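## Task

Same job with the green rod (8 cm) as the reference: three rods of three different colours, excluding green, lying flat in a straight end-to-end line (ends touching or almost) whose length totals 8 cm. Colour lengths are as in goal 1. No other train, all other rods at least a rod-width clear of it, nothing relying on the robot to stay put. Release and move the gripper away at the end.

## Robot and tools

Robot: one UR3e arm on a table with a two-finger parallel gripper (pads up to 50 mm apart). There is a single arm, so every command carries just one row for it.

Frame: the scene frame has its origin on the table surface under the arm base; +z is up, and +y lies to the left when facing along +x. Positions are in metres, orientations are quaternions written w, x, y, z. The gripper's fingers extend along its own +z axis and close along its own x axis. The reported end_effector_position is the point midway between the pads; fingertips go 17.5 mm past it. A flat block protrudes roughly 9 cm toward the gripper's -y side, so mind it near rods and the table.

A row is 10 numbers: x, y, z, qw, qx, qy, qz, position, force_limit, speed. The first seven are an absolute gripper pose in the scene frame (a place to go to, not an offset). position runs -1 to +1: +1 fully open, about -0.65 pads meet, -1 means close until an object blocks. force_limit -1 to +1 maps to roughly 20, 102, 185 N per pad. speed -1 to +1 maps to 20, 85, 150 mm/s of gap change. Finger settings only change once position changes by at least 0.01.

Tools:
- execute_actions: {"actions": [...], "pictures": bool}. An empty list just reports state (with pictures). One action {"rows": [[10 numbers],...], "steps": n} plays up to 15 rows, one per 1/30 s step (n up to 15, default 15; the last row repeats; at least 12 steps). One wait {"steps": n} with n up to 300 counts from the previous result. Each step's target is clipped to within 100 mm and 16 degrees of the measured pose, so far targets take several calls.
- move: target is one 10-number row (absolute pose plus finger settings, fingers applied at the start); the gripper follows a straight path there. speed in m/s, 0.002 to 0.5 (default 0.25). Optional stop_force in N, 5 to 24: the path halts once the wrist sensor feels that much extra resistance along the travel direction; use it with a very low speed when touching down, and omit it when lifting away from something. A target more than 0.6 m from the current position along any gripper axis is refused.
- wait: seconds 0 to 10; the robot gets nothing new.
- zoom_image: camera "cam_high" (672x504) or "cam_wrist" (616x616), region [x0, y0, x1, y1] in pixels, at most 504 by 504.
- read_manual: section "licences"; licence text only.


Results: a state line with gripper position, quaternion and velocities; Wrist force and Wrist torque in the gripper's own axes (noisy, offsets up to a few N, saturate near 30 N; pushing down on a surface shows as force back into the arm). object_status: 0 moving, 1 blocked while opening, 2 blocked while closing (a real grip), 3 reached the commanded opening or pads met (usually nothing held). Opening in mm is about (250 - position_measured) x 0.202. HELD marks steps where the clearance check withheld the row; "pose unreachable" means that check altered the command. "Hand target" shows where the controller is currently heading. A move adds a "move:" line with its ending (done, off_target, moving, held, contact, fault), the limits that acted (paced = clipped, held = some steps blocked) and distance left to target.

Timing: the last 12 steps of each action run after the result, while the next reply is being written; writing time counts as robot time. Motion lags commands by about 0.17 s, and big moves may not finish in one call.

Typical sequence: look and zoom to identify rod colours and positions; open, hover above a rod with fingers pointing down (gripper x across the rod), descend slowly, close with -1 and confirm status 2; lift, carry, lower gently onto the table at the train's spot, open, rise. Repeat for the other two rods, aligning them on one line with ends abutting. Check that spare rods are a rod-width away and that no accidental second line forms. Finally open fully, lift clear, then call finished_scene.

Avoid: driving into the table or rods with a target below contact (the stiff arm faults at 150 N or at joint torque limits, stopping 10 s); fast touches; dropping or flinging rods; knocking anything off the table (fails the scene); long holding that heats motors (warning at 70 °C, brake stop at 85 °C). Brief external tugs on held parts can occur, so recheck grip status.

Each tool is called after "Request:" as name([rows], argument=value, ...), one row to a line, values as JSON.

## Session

Request:
execute_actions(actions=[])

Scene clock: 0.00 s of 5100.00 s.
end_effector_position=(+0.1198, -0.5089, +0.3206) position_measured=3 object_status=3 end_effector_quat_wxyz=(+0.181, +0.196, +0.877, -0.399) end_effector_velocity=(-0.000, -0.000, +0.000) end_effector_angular_velocity=(-0.000, +0.001, -0.000)
Joint positions: [-2.211 -1.529  1.833 -2.359 -0.586 -2.937]
Joint velocities: [-0.     0.     0.    -0.001 -0.     0.   ]
Motor temperatures (°C, as the motors report them): [34 36 38 39 43 38]
Wrist force (N, on the end effector, along its own x y z axes, offset not removed): no reading
Wrist torque (N m, same axes, about the end effector's origin, offset not removed): no reading
Hand target: +0.120, -0.509, +0.321; +0.181, +0.196, +0.877, -0.399
camera_calibration (this result's frames):
cam_wrist: T_world_to_cam=[[-0.883346, 0.181723, -0.43206, 0.332234], [0.399492, 0.77403, -0.491206, 0.520687], [0.245164, -0.60651, -0.756334, 0.0500636], [0, 0, 0, 1]] pos_world=[0.0731932, -0.433038, 0.437174]

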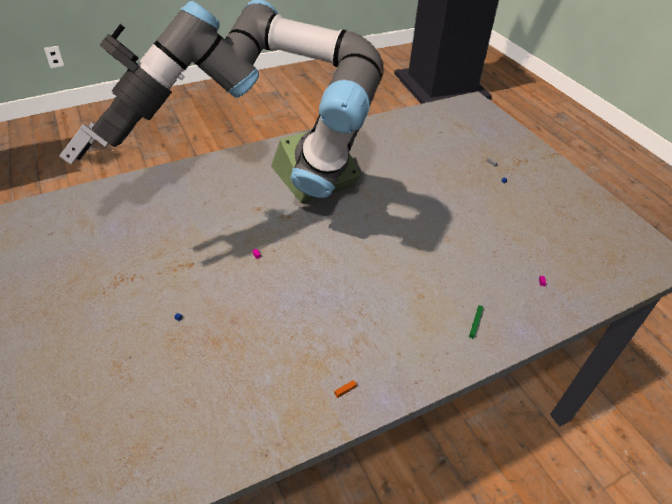

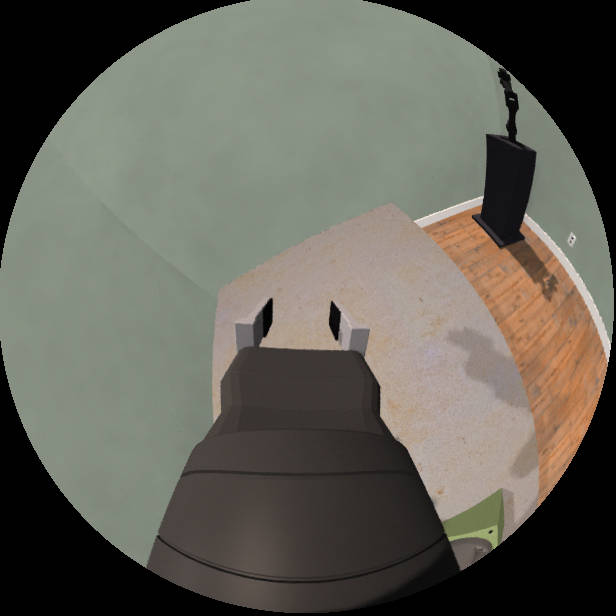

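Request:
move(target=[0.545,-0.222,0.05,0,0.017,1,0,0.3,-0.8,0], speed=0.3)

Scene clock: 3.57 s of 5100.00 s.
end_effector_position=(+0.5444, -0.2213, +0.0501) position_measured=107 object_status=3 end_effector_quat_wxyz=(+0.000, +0.017, +1.000, -0.001) end_effector_velocity=(+0.002, -0.001, +0.000) end_effector_angular_velocity=(+0.009, +0.016, -0.000)
Joint positions: [-0.713 -1.044  0.739 -1.596 -1.198 -2.292]
Joint velocities: [ 0.004  0.042 -0.09   0.065 -0.005 -0.003]
Motor temperatures (°C, as the motors report them): [34 36 38 39 43 38]
Wrist force (N, on the end effector, along its own x y z axes, offset not removed): [-1.2 2.0 0.1]
Wrist torque (N m, same axes, about the end effector's origin, offset not removed): [0.37 0.25 0.09]
Hand target: +0.545, -0.221, +0.050; -0.001, +0.017, +1.000, -0.000
Off the commanded pose: 0.001 m, 0 deg.
Kept back: nothing.
move: done
camera_calibration (this result's frames):
cam_wrist: T_world_to_cam=[[-0.999725, -0.0168138, 0.016324, 0.535108], [-0.0126227, 0.97325, 0.229401, 0.227931], [-0.0197444, 0.229131, -0.973195, 0.255903], [0, 0, 0, 1]] pos_world=[0.54289, -0.271472, 0.188021]

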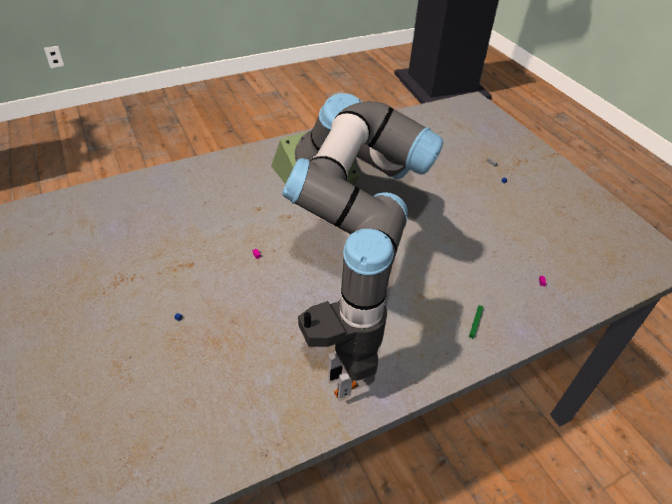

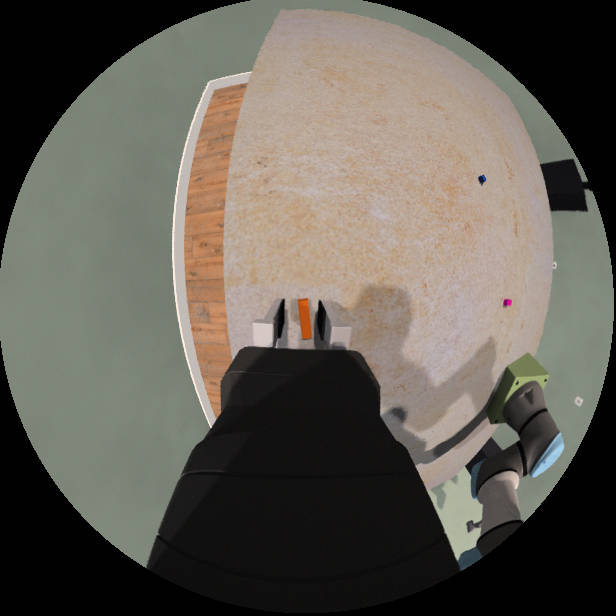

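Request:
move(target=[0.542,-0.213,0.028,0,-0.052,0.9986,0,0.3,-0.8,0], speed=0.05)

Request:
move(target=[0.542,-0.213,0.008,0,-0.052,0.9986,0,0.3,-0.8,0], speed=0.003, stop_force=5)

Scene clock: 5.93 s of 5100.00 s.
end_effector_position=(+0.5420, -0.2130, +0.0282) position_measured=107 object_status=3 end_effector_quat_wxyz=(-0.000, -0.051, +0.999, +0.000) end_effector_velocity=(+0.000, +0.001, -0.002) end_effector_angular_velocity=(+0.000, -0.004, +0.012)
Joint positions: [-0.689 -1.069  0.887 -1.725 -1.206 -2.405]
Joint velocities: [ 0.002 -0.003  0.018 -0.018  0.002 -0.009]
Motor temperatures (°C, as the motors report them): [34 36 38 39 43 38]
Wrist force (N, on the end effector, along its own x y z axes, offset not removed): [-0.9 1.3 -0.6]
Wrist torque (N m, same axes, about the end effector's origin, offset not removed): [0.26 0.09 0.06]
Hand target: +0.542, -0.213, +0.028; -0.000, -0.052, +0.999, +0.000
Off the commanded pose: 0.000 m, 0 deg.
Kept back: nothing.
move: done
camera_calibration (this result's frames):
cam_wrist: T_world_to_cam=[[-0.988106, -0.152812, 0.0172006, 0.497902], [-0.144784, 0.962169, 0.230801, 0.294123], [-0.0518192, 0.225565, -0.972849, 0.249202], [0, 0, 0, 1]] pos_world=[0.547477, -0.263122, 0.165988]

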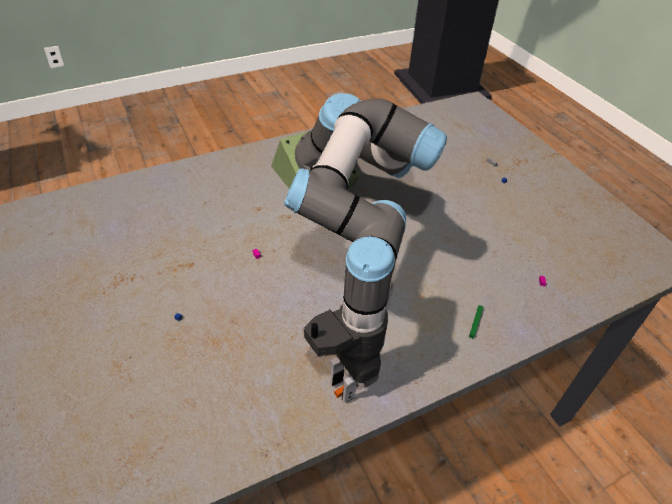

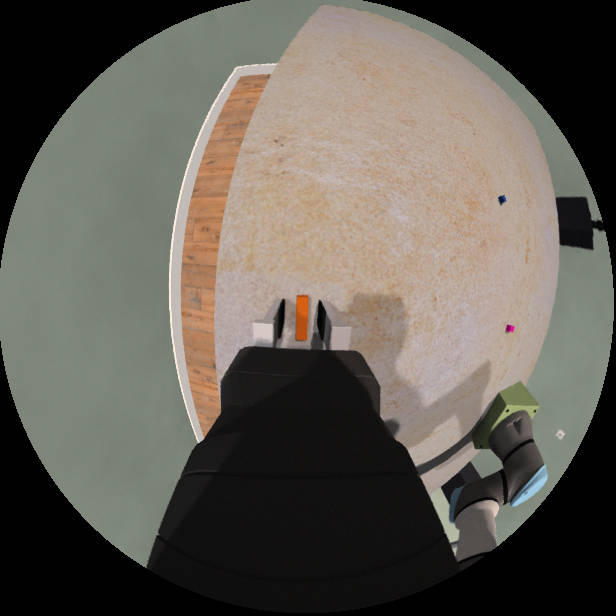

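Scene clock: 9.67 s of 5100.00 s.
end_effector_position=(+0.5419, -0.2130, +0.0180) position_measured=107 object_status=3 end_effector_quat_wxyz=(-0.000, -0.052, +0.999, +0.000) end_effector_velocity=(+0.000, -0.001, +0.002) end_effector_angular_velocity=(-0.002, -0.000, -0.001)
Joint positions: [-0.68  -1.055  0.908 -1.764 -1.209 -2.396]
Joint velocities: [-0.001 -0.003 -0.004  0.005 -0.001  0.   ]
Motor temperatures (°C, as the motors report them): [34 36 38 39 43 38]
Wrist force (N, on the end effector, along its own x y z axes, offset not removed): [-0.5 2.0 -12.6]
Wrist torque (N m, same axes, about the end effector's origin, offset not removed): [0.16 0.00 0.10]
Hand target: +0.542, -0.213, +0.018; -0.000, -0.052, +0.999, -0.000
Off the commanded pose: 0.010 m, 0 deg.
Kept back: nothing.
move: contact
camera_calibration (this result's frames):
cam_wrist: T_world_to_cam=[[-0.988045, -0.153198, 0.0172422, 0.497927], [-0.14515, 0.962116, 0.230791, 0.296592], [-0.0519456, 0.225529, -0.972851, 0.239359], [0, 0, 0, 1]] pos_world=[0.547459, -0.263057, 0.155825]

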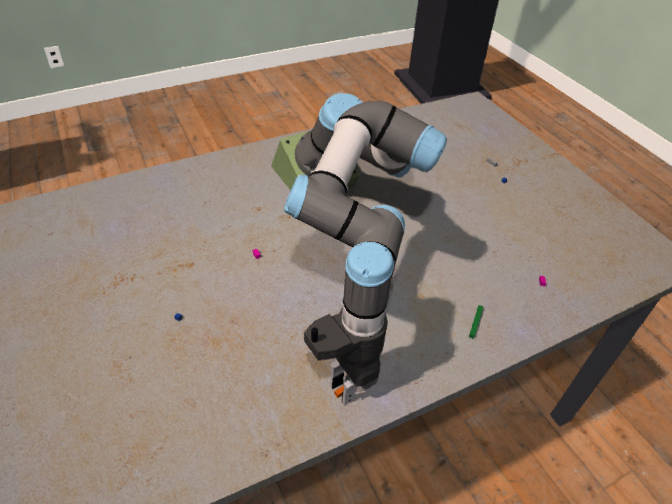

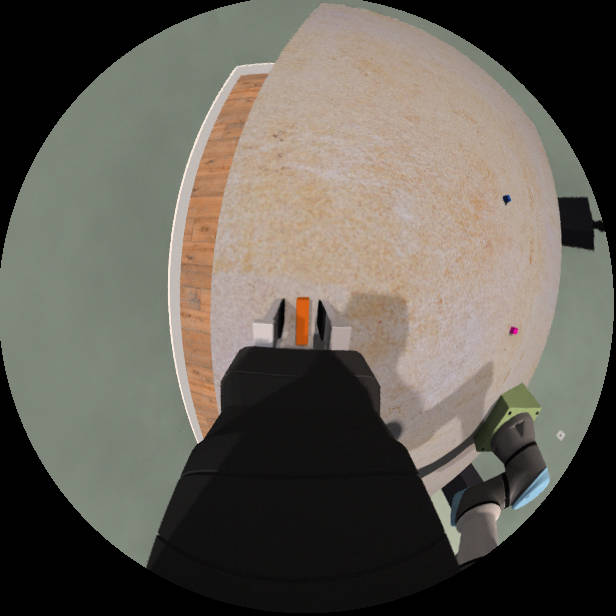

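Request:
move(target=[0.5412,-0.205,0.0203,0,-0.052,0.9986,0,0.3,-0.8,0], speed=0.02)

Request:
move(target=[0.5412,-0.205,0.0203,0,-0.052,0.9986,0,-1,-0.8,0])

Request:
move(target=[0.52,-0.19,0.06,0,-0.052,0.9986,0,-1,-0.8,0])

Request:
move(target=[0.36,0.2,0.06,0,0.5,0.866,0,-1,-0.8,0], speed=0.35)

Request:
move(target=[0.24,0.44,0.04,0,0.707,0.707,0,-1,-0.8,0], speed=0.3)

Request:
zoom_image(camera="cam_wrist", region=[210, 150, 400, 340])

Scene clock: 11.13 s of 5100.00 s.
end_effector_position=(+0.5412, -0.2052, +0.0203) position_measured=107 object_status=3 end_effector_quat_wxyz=(-0.000, -0.052, +0.999, +0.000) end_effector_velocity=(-0.000, +0.002, +0.001) end_effector_angular_velocity=(-0.000, -0.000, +0.001)
Joint positions: [-0.67  -1.08   0.941 -1.775 -1.212 -2.386]
Joint velocities: [ 0.003 -0.008  0.01  -0.004 -0.001  0.003]
Motor temperatures (°C, as the motors report them): [34 36 38 39 43 38]
Wrist force (N, on the end effector, along its own x y z axes, offset not removed): [-1.1 1.4 -1.3]
Wrist torque (N m, same axes, about the end effector's origin, offset not removed): [0.25 0.20 0.07]
Hand target: +0.541, -0.205, +0.020; -0.000, -0.052, +0.999, +0.000
Off the commanded pose: 0.000 m, 0 deg.
Kept back: nothing.
move: done
camera_calibration (this result's frames):
cam_wrist: T_world_to_cam=[[-0.987953, -0.153817, 0.0170115, 0.498184], [-0.145809, 0.962034, 0.230716, 0.288807], [-0.0518539, 0.225457, -0.972872, 0.239692], [0, 0, 0, 1]] pos_world=[0.546722, -0.255253, 0.158082]

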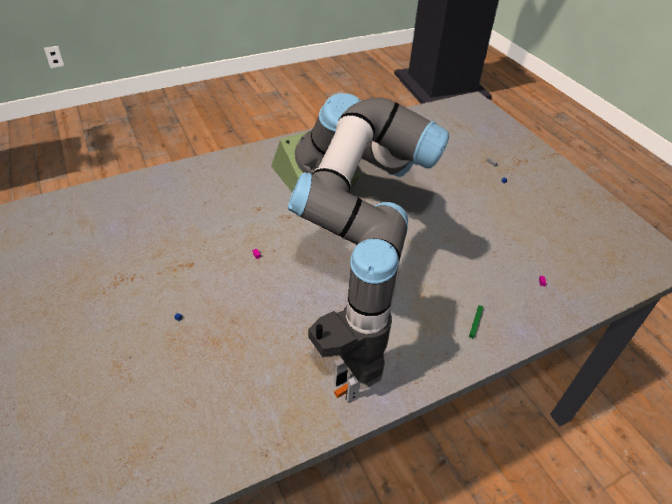

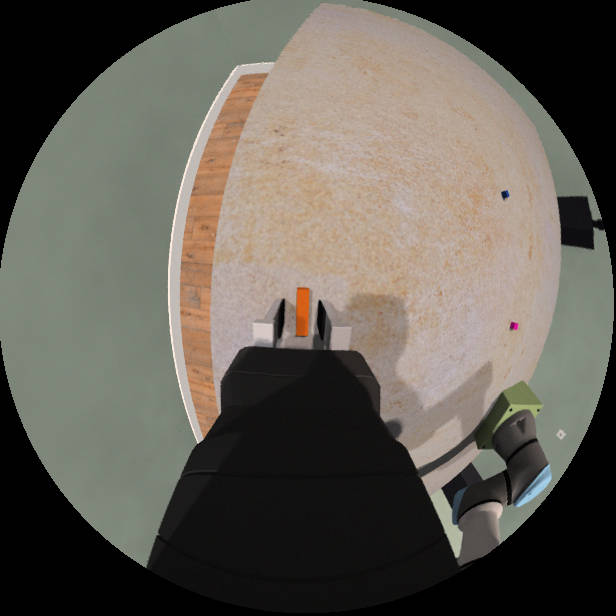

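Scene clock: 11.83 s of 5100.00 s.
end_effector_position=(+0.5412, -0.2050, +0.0203) position_measured=203 object_status=2 end_effector_quat_wxyz=(-0.000, -0.052, +0.999, +0.000) end_effector_velocity=(+0.000, -0.000, +0.001) end_effector_angular_velocity=(-0.002, -0.001, +0.000)
Joint positions: [-0.67  -1.081  0.942 -1.775 -1.212 -2.386]
Joint velocities: [-0.    -0.001  0.    -0.001 -0.001  0.   ]
Motor temperatures (°C, as the motors report them): [34 36 38 39 43 38]
Wrist force (N, on the end effector, along its own x y z axes, offset not removed): [-0.9 2.6 -1.2]
Wrist torque (N m, same axes, about the end effector's origin, offset not removed): [0.41 0.13 0.11]
Hand target: +0.541, -0.205, +0.020; -0.000, -0.052, +0.999, +0.000
Off the commanded pose: 0.000 m, 0 deg.
Kept back: nothing.
move: done
camera_calibration (this result's frames):
cam_wrist: T_world_to_cam=[[-0.987954, -0.153818, 0.0169471, 0.498196], [-0.145827, 0.96204, 0.230681, 0.288642], [-0.0517867, 0.225431, -0.972882, 0.239643], [0, 0, 0, 1]] pos_world=[0.546697, -0.255077, 0.158117]

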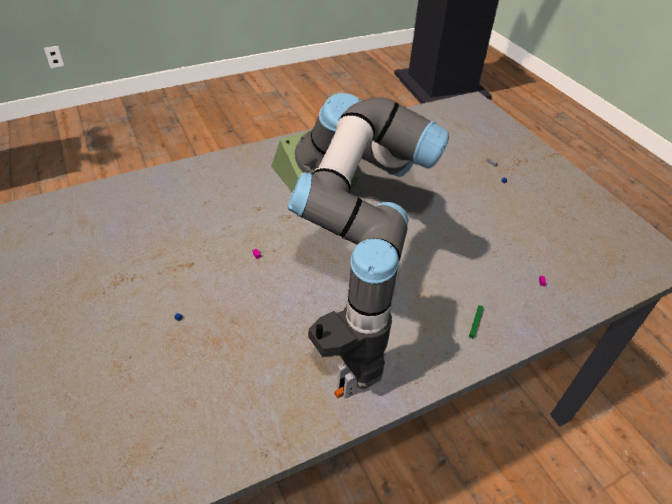

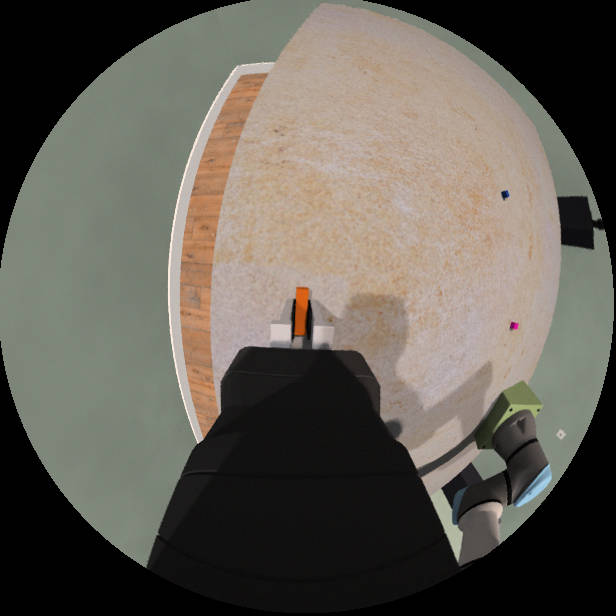

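Scene clock: 12.73 s of 5100.00 s.
end_effector_position=(+0.5201, -0.1901, +0.0599) position_measured=203 object_status=2 end_effector_quat_wxyz=(-0.000, -0.052, +0.999, +0.000) end_effector_velocity=(-0.001, -0.000, +0.002) end_effector_angular_velocity=(-0.004, -0.001, +0.001)
Joint positions: [-0.714 -1.263  1.078 -1.714 -1.198 -2.431]
Joint velocities: [-0.003 -0.009  0.007 -0.    -0.001 -0.002]
Motor temperatures (°C, as the motors report them): [34 36 38 39 43 38]
Wrist force (N, on the end effector, along its own x y z axes, offset not removed): [-0.4 2.1 0.1]
Wrist torque (N m, same axes, about the end effector's origin, offset not removed): [0.34 0.05 0.07]
Hand target: +0.520, -0.190, +0.060; +0.000, -0.052, +0.999, +0.000
Off the commanded pose: 0.000 m, 0 deg.
Kept back: nothing.
move: done
camera_calibration (this result's frames):
cam_wrist: T_world_to_cam=[[-0.987959, -0.153776, 0.0170374, 0.478955], [-0.14576, 0.962029, 0.23077, 0.262042], [-0.0518773, 0.225508, -0.972859, 0.273762], [0, 0, 0, 1]] pos_world=[0.525585, -0.240176, 0.1977]

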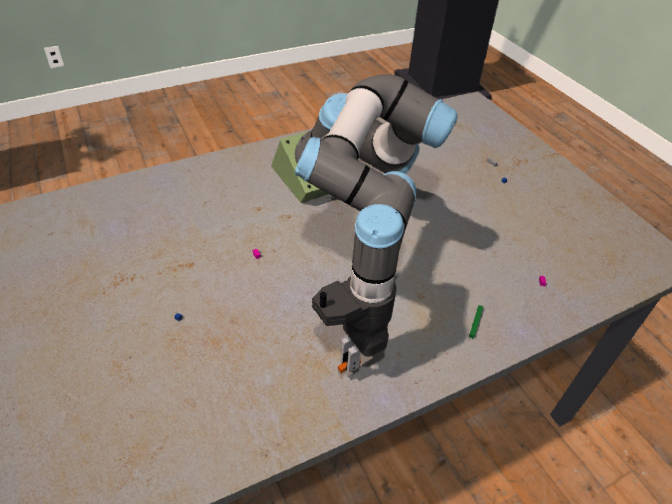

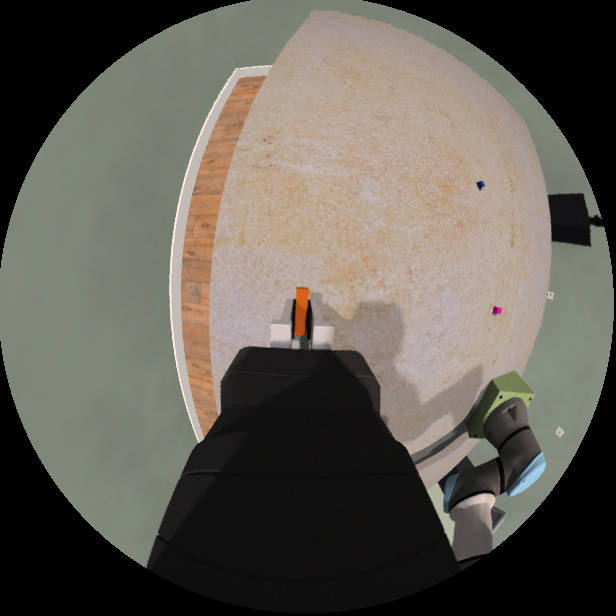

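Scene clock: 15.03 s of 5100.00 s.
end_effector_position=(+0.3596, +0.1996, +0.0603) position_measured=203 object_status=2 end_effector_quat_wxyz=(+0.000, +0.500, +0.866, +0.000) end_effector_velocity=(-0.001, +0.001, -0.000) end_effector_angular_velocity=(-0.010, +0.006, -0.005)
Joint positions: [ 0.391 -1.639  1.809 -2.223 -1.675 -0.264]
Joint velocities: [ 0.012  0.013 -0.015  0.011 -0.014  0.017]
Motor temperatures (°C, as the motors report them): [34 36 38 39 43 38]
Wrist force (N, on the end effector, along its own x y z axes, offset not removed): [-0.2 1.8 0.3]
Wrist torque (N m, same axes, about the end effector's origin, offset not removed): [0.19 0.00 0.07]
Hand target: +0.360, +0.200, +0.060; +0.000, +0.500, +0.866, -0.000
Off the commanded pose: 0.001 m, 0 deg.
Kept back: nothing.
move: done
camera_calibration (this result's frames):
cam_wrist: T_world_to_cam=[[-0.543774, 0.839065, 0.0166918, 0.022463], [0.818613, 0.525928, 0.23081, -0.396059], [0.184886, 0.139173, -0.972856, 0.110111], [0, 0, 0, 1]] pos_world=[0.316076, 0.174126, 0.198162]

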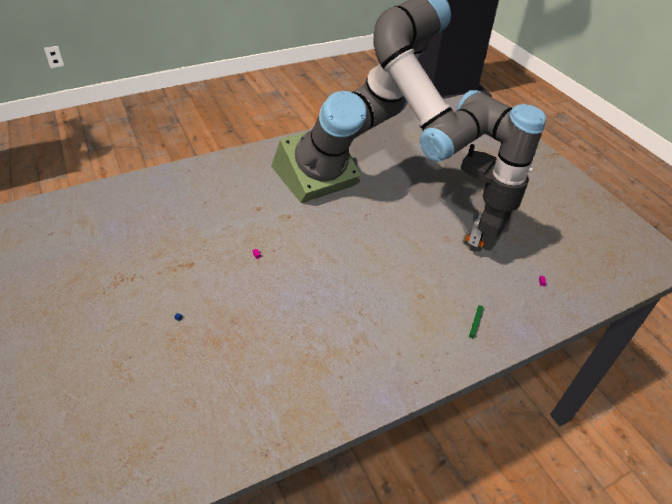

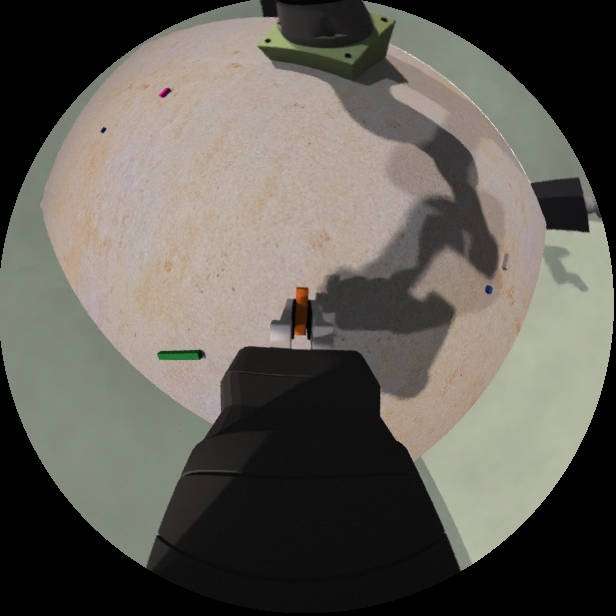

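Scene clock: 16.63 s of 5100.00 s.
end_effector_position=(+0.2397, +0.4396, +0.0401) position_measured=203 object_status=2 end_effector_quat_wxyz=(+0.000, +0.707, +0.707, +0.001) end_effector_velocity=(+0.001, +0.002, +0.000) end_effector_angular_velocity=(-0.014, +0.005, -0.002)
Joint positions: [ 1.094 -0.961  1.176 -2.1   -1.958  0.927]
Joint velocities: [ 0.003  0.021 -0.048  0.044 -0.006  0.011]
Motor temperatures (°C, as the motors report them): [34 36 38 39 43 38]
Wrist force (N, on the end effector, along its own x y z axes, offset not removed): [0.3 1.6 -0.4]
Wrist torque (N m, same axes, about the end effector's origin, offset not removed): [0.19 -0.10 0.02]
Hand target: +0.240, +0.440, +0.040; +0.000, +0.707, +0.707, +0.000
Off the commanded pose: 0.000 m, 0 deg.
Kept back: nothing.
move: done
camera_calibration (this result's frames):
cam_wrist: T_world_to_cam=[[-0.0508735, 0.998544, 0.0179383, -0.432104], [0.97168, 0.0453387, 0.231909, -0.245012], [0.230758, 0.0292283, -0.972572, 0.116507], [0, 0, 0, 1]] pos_world=[0.189206, 0.439178, 0.177883]

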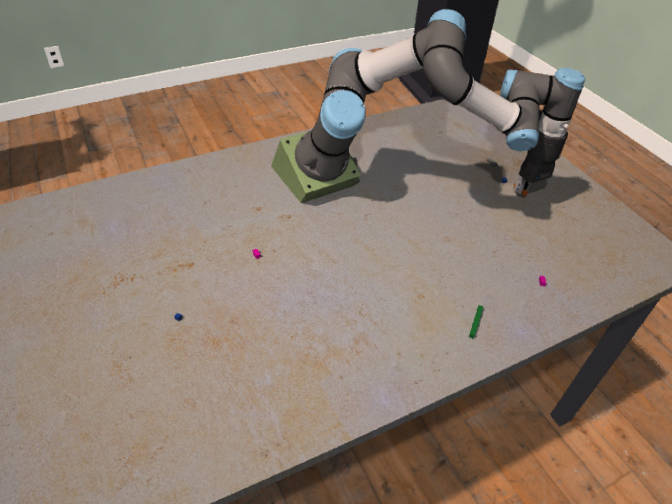

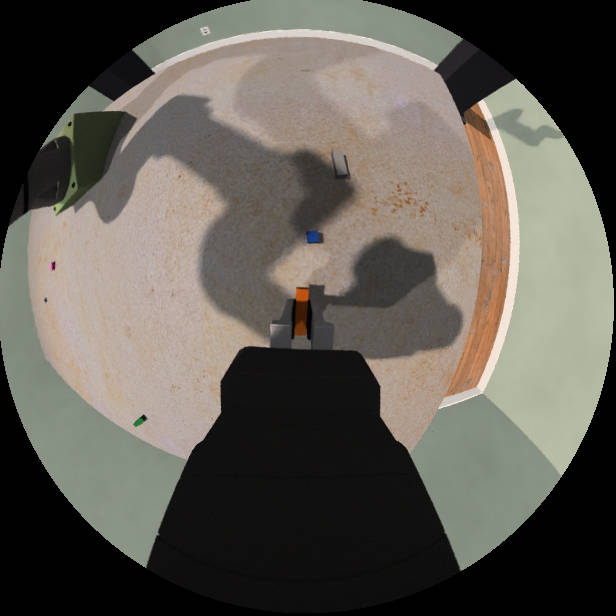

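Region (210, 150, 400, 340) of cam_wrist's 616x616 image, scaled by 2.653, with more detail than that image has.

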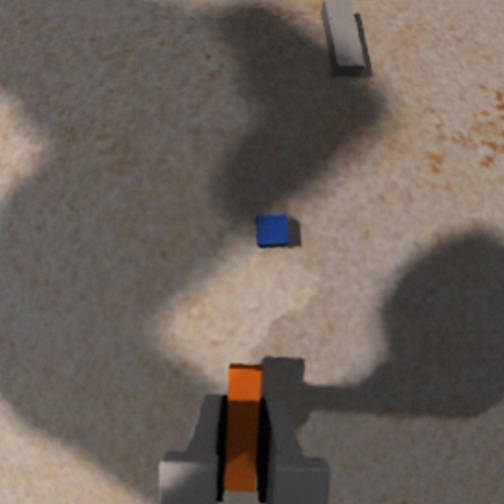

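Request:
move(target=[0.21,0.451,0.026,0,0.669,0.743,0,-1,-0.8,0], speed=0.06)

Request:
zoom_image(camera="cam_wrist", region=[240, 220, 360, 340])

Scene clock: 18.33 s of 5100.00 s.
end_effector_position=(+0.2101, +0.4509, +0.0261) position_measured=203 object_status=2 end_effector_quat_wxyz=(+0.000, +0.669, +0.743, -0.000) end_effector_velocity=(-0.001, +0.001, +0.000) end_effector_angular_velocity=(+0.003, -0.001, +0.003)
Joint positions: [ 1.15  -0.895  1.18  -2.145 -1.974  0.882]
Joint velocities: [ 0.002  0.002 -0.001 -0.004  0.    -0.002]
Motor temperatures (°C, as the motors report them): [34 36 38 39 43 38]
Wrist force (N, on the end effector, along its own x y z axes, offset not removed): [-0.9 2.0 -1.7]
Wrist torque (N m, same axes, about the end effector's origin, offset not removed): [0.30 0.19 -0.03]
Hand target: +0.210, +0.451, +0.026; +0.000, +0.669, +0.743, +0.000
Off the commanded pose: 0.000 m, 0 deg.
Kept back: nothing.
move: done
camera_calibration (this result's frames):
cam_wrist: T_world_to_cam=[[-0.154146, 0.987904, 0.0168692, -0.418097], [0.961985, 0.146162, 0.230697, -0.256836], [0.225441, 0.0517888, -0.972879, 0.100297], [0, 0, 0, 1]] pos_world=[0.160014, 0.445385, 0.163881]

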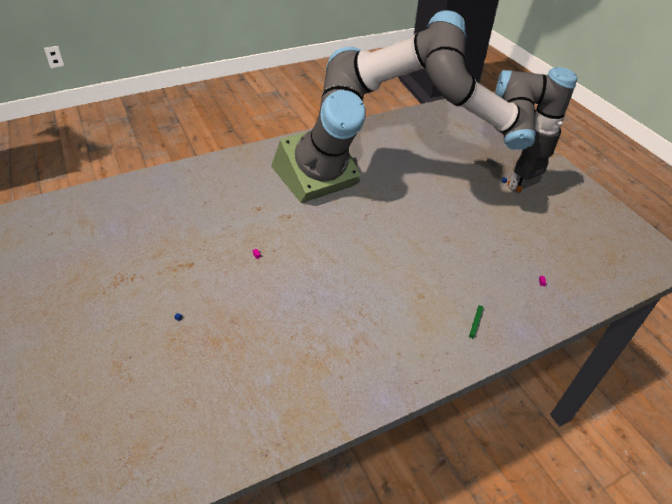

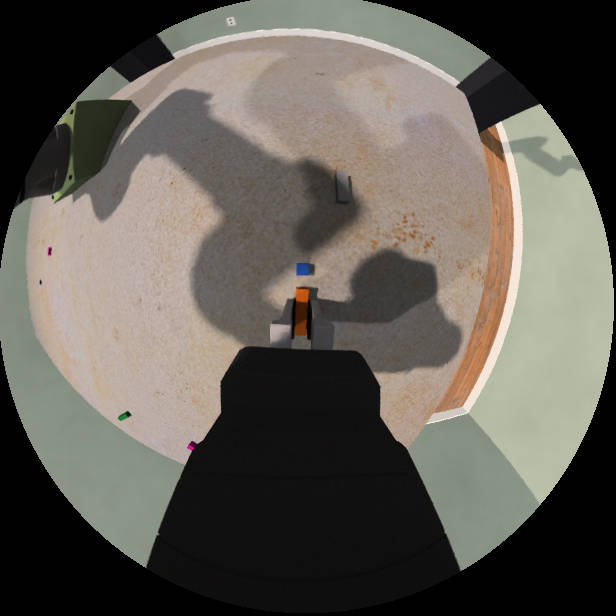

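Region (240, 220, 360, 340) of cam_wrist's 616x616 image, scaled by 4.200, with more detail than that image has.

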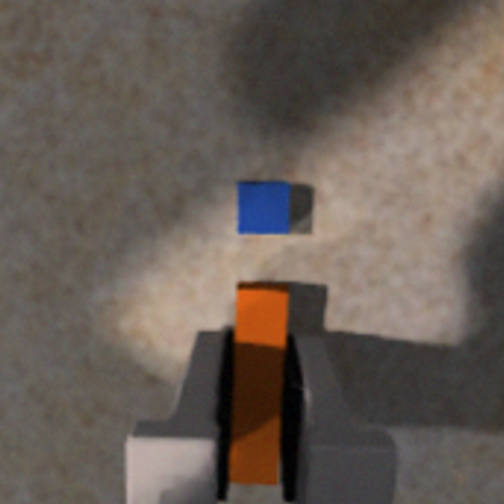

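Request:
move(target=[0.198,0.4494,0.0235,0,0.669,0.743,0,-1,-0.8,0], speed=0.015)

Request:
move(target=[0.198,0.4494,0.015,0,0.669,0.743,0,-1,-0.8,0], speed=0.002, stop_force=5)

Request:
move(target=[0.198,0.4494,0.024,0,0.669,0.743,0,0.3,-0.8,0.5], speed=0.005)

Request:
move(target=[0.198,0.4494,0.05,0,0.669,0.743,0,0.3,-0.8,0])

Request:
move(target=[0.102,0.469,0.045,0,0.64,0.768,0,0.3,-0.8,0])

Request:
zoom_image(camera="cam_wrist", region=[230, 220, 380, 370])

Scene clock: 20.33 s of 5100.00 s.
end_effector_position=(+0.1982, +0.4494, +0.0235) position_measured=203 object_status=2 end_effector_quat_wxyz=(+0.000, +0.669, +0.743, -0.000) end_effector_velocity=(-0.002, -0.001, -0.001) end_effector_angular_velocity=(-0.002, +0.001, +0.001)
Joint positions: [ 1.167 -0.901  1.226 -2.178 -1.979  0.899]
Joint velocities: [ 0.002 -0.001  0.008 -0.004 -0.001  0.002]
Motor temperatures (°C, as the motors report them): [34 36 38 39 43 38]
Wrist force (N, on the end effector, along its own x y z axes, offset not removed): [-2.0 2.0 -0.3]
Wrist torque (N m, same axes, about the end effector's origin, offset not removed): [0.38 0.36 0.02]
Hand target: +0.198, +0.449, +0.024; +0.000, +0.669, +0.743, -0.000
Off the commanded pose: 0.000 m, 0 deg.
Kept back: nothing.
move: done
camera_calibration (this result's frames):
cam_wrist: T_world_to_cam=[[-0.154498, 0.987849, 0.016883, -0.418326], [0.961942, 0.146504, 0.230659, -0.244709], [0.225383, 0.051877, -0.972888, 0.100582], [0, 0, 0, 1]] pos_world=[0.148095, 0.443876, 0.161362]

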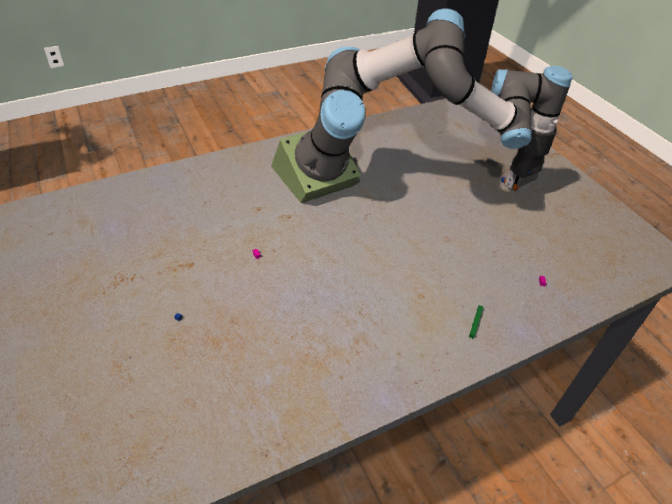

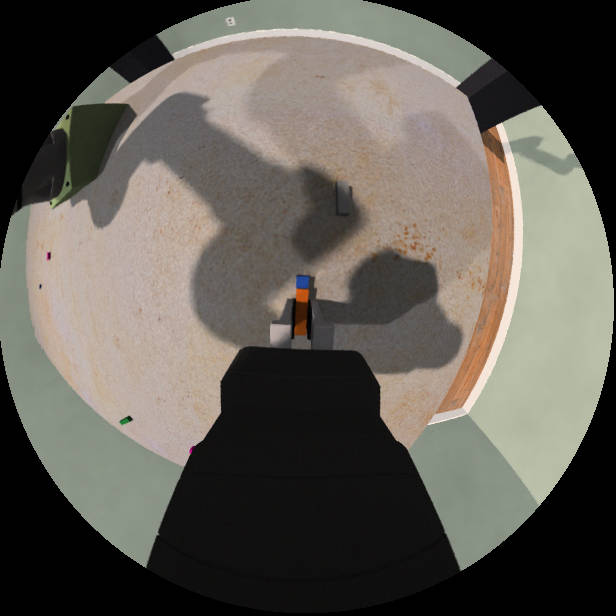

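Scene clock: 22.30 s of 5100.00 s.
end_effector_position=(+0.1981, +0.4494, +0.0203) position_measured=203 object_status=2 end_effector_quat_wxyz=(+0.000, +0.669, +0.743, -0.000) end_effector_velocity=(+0.000, -0.001, +0.000) end_effector_angular_velocity=(-0.002, -0.001, +0.000)
Joint positions: [ 1.164 -0.895  1.23  -2.189 -1.978  0.896]
Joint velocities: [-0.    -0.002  0.     0.003 -0.001  0.   ]
Motor temperatures (°C, as the motors report them): [34 36 38 39 43 38]
Wrist force (N, on the end effector, along its own x y z axes, offset not removed): [-1.5 0.5 -11.7]
Wrist torque (N m, same axes, about the end effector's origin, offset not removed): [0.34 -0.12 0.05]
Hand target: +0.198, +0.449, +0.020; -0.000, +0.669, +0.743, +0.000
Off the commanded pose: 0.005 m, 0 deg.
Kept back: nothing.
move: contact
camera_calibration (this result's frames):
cam_wrist: T_world_to_cam=[[-0.154624, 0.98783, 0.0168333, -0.418222], [0.961945, 0.146643, 0.23056, -0.243932], [0.225285, 0.0518428, -0.972913, 0.0974829], [0, 0, 0, 1]] pos_world=[0.14802, 0.443849, 0.158123]

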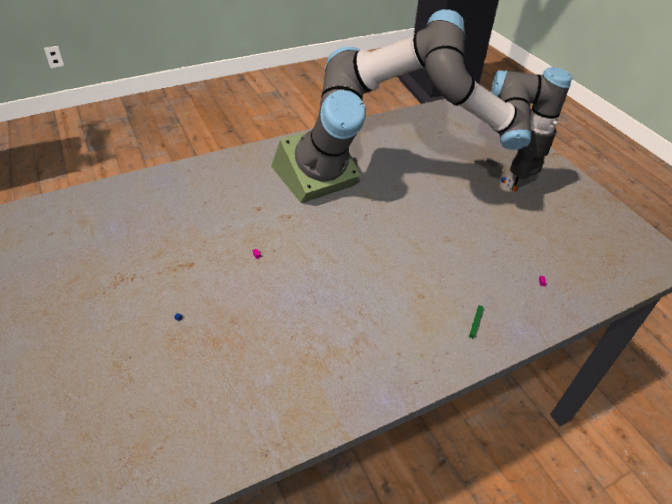

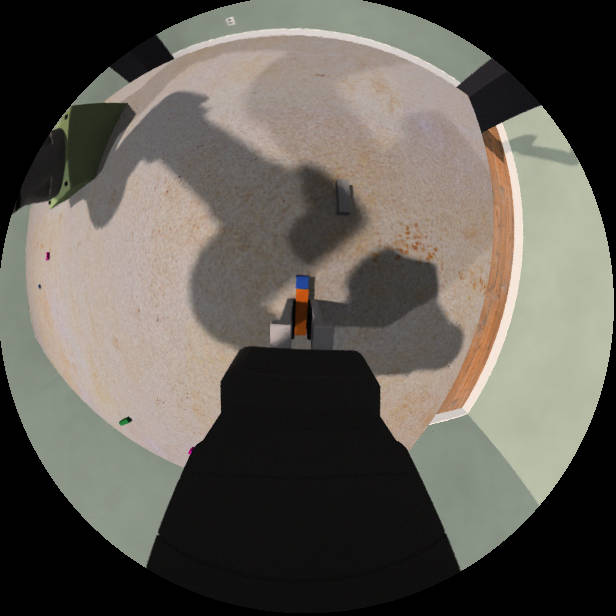

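Scene clock: 23.27 s of 5100.00 s.
end_effector_position=(+0.1980, +0.4494, +0.0239) position_measured=107 object_status=3 end_effector_quat_wxyz=(-0.000, +0.669, +0.743, +0.000) end_effector_velocity=(-0.000, -0.000, +0.000) end_effector_angular_velocity=(-0.002, +0.000, +0.001)
Joint positions: [ 1.168 -0.902  1.226 -2.177 -1.979  0.9  ]
Joint velocities: [ 0.001  0.    -0.001  0.004 -0.001  0.001]
Motor temperatures (°C, as the motors report them): [34 36 38 39 43 38]
Wrist force (N, on the end effector, along its own x y z axes, offset not removed): [-2.0 0.4 -0.6]
Wrist torque (N m, same axes, about the end effector's origin, offset not removed): [0.05 0.31 0.07]
Hand target: +0.198, +0.449, +0.024; +0.000, +0.669, +0.743, +0.000
Off the commanded pose: 0.000 m, 0 deg.
Kept back: nothing.
move: done
camera_calibration (this result's frames):
cam_wrist: T_world_to_cam=[[-0.154489, 0.987849, 0.0169444, -0.418358], [0.961941, 0.146481, 0.230679, -0.244636], [0.225394, 0.051937, -0.972882, 0.100962], [0, 0, 0, 1]] pos_world=[0.147937, 0.443866, 0.161746]

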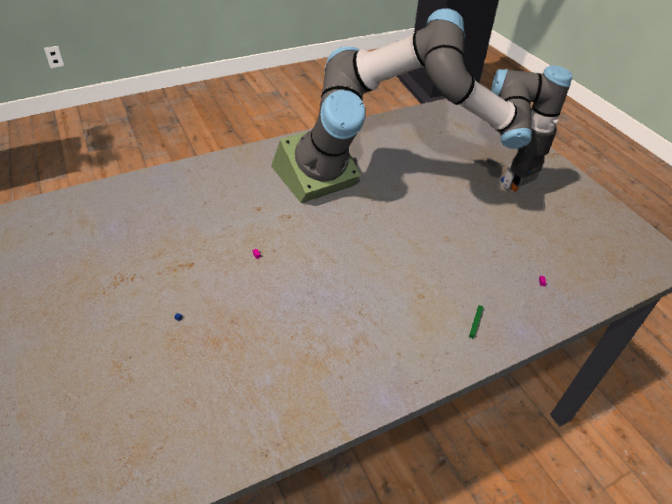

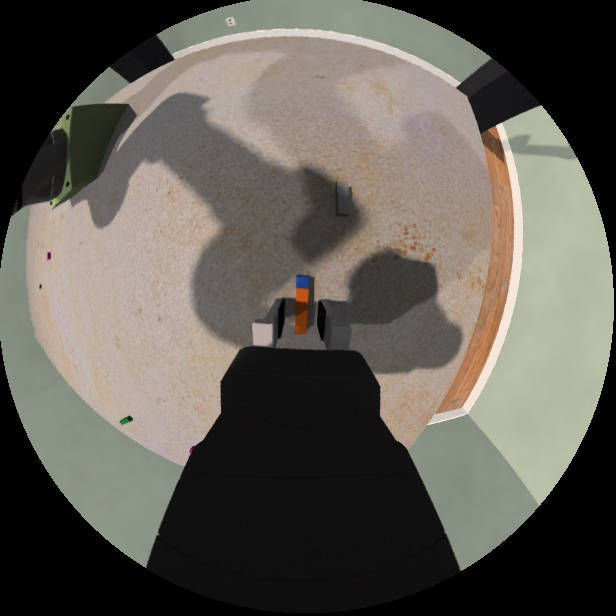

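Scene clock: 24.10 s of 5100.00 s.
end_effector_position=(+0.1980, +0.4494, +0.0499) position_measured=107 object_status=3 end_effector_quat_wxyz=(-0.000, +0.669, +0.743, +0.000) end_effector_velocity=(-0.000, -0.000, +0.001) end_effector_angular_velocity=(-0.001, +0.002, +0.000)
Joint positions: [ 1.192 -0.946  1.187 -2.083 -1.986  0.925]
Joint velocities: [ 0.001 -0.001 -0.004  0.008  0.001  0.002]
Motor temperatures (°C, as the motors report them): [34 36 38 39 43 38]
Wrist force (N, on the end effector, along its own x y z axes, offset not removed): [-1.2 1.2 0.2]
Wrist torque (N m, same axes, about the end effector's origin, offset not removed): [0.17 0.20 0.07]
Hand target: +0.198, +0.449, +0.050; +0.000, +0.669, +0.743, +0.000
Off the commanded pose: 0.000 m, 0 deg.
Kept back: nothing.
move: done
camera_calibration (this result's frames):
cam_wrist: T_world_to_cam=[[-0.1545, 0.987847, 0.0169936, -0.418794], [0.961929, 0.146477, 0.230731, -0.250625], [0.225438, 0.0519944, -0.972869, 0.126159], [0, 0, 0, 1]] pos_world=[0.147939, 0.443856, 0.18768]

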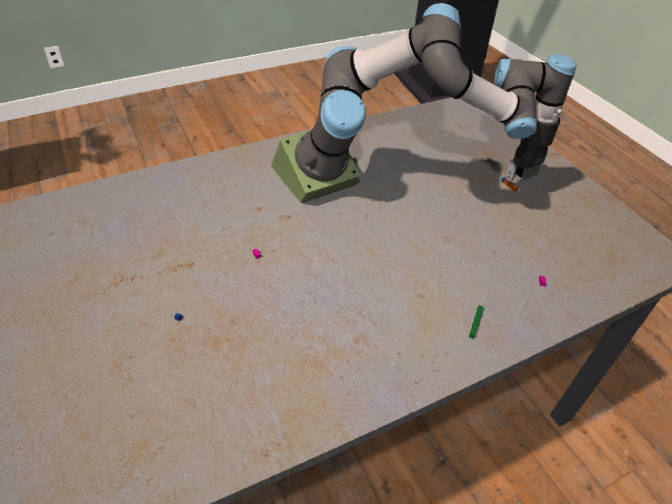

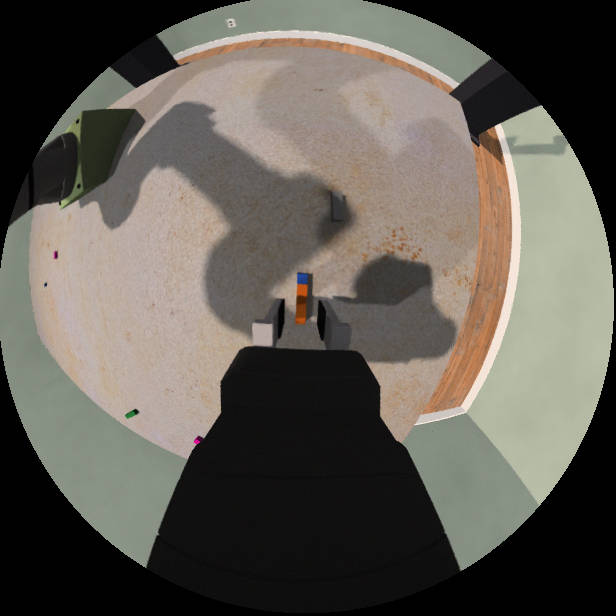

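Scene clock: 25.07 s of 5100.00 s.
end_effector_position=(+0.1022, +0.4688, +0.0450) position_measured=107 object_status=3 end_effector_quat_wxyz=(+0.000, +0.640, +0.768, +0.000) end_effector_velocity=(-0.002, +0.001, -0.000) end_effector_angular_velocity=(+0.000, +0.000, +0.001)
Joint positions: [ 1.386 -0.837  1.199 -2.117 -2.03   1.057]
Joint velocities: [ 0.004  0.005 -0.006  0.003 -0.     0.003]
Motor temperatures (°C, as the motors report them): [34 36 38 39 43 38]
Wrist force (N, on the end effector, along its own x y z axes, offset not removed): [-0.9 1.0 0.0]
Wrist torque (N m, same axes, about the end effector's origin, offset not removed): [0.27 0.19 0.08]
Hand target: +0.102, +0.469, +0.045; +0.000, +0.640, +0.768, +0.000
Off the commanded pose: 0.000 m, 0 deg.
Kept back: nothing.
move: done
camera_calibration (this result's frames):
cam_wrist: T_world_to_cam=[[-0.229584, 0.973141, 0.0169669, -0.438113], [0.94787, 0.219596, 0.230911, -0.192995], [0.220983, 0.069096, -0.972827, 0.134507], [0, 0, 0, 1]] pos_world=[0.052627, 0.459433, 0.18285]

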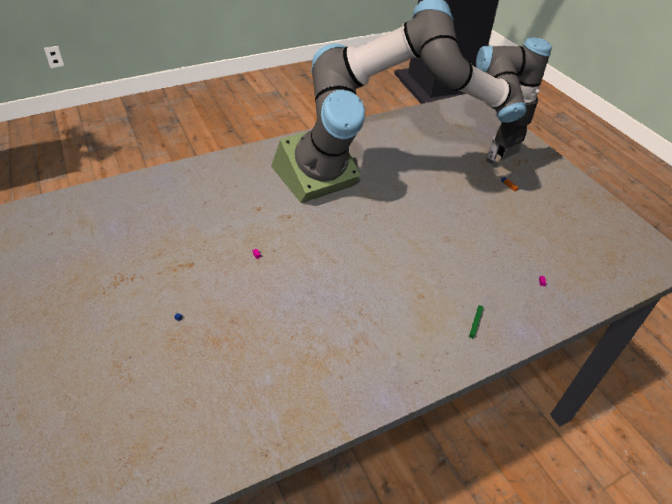

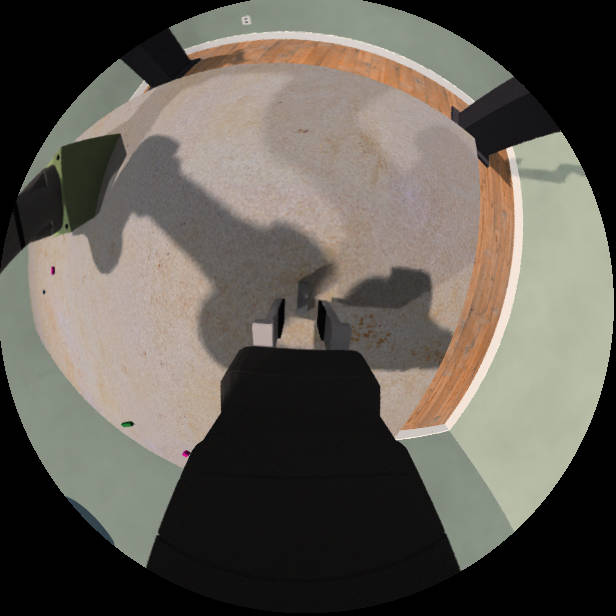

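Region (230, 220, 380, 370) of cam_wrist's 616x616 image, scaled by 3.360, with more detail than that image has.

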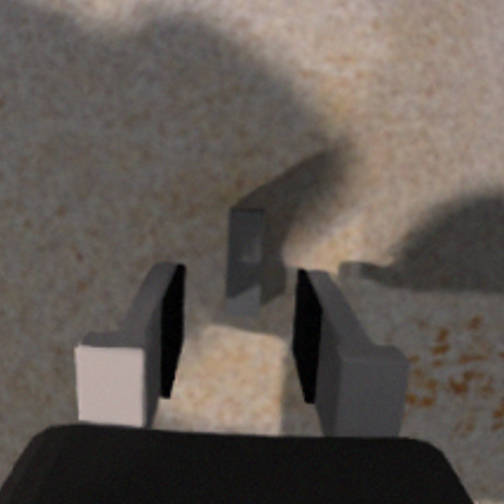

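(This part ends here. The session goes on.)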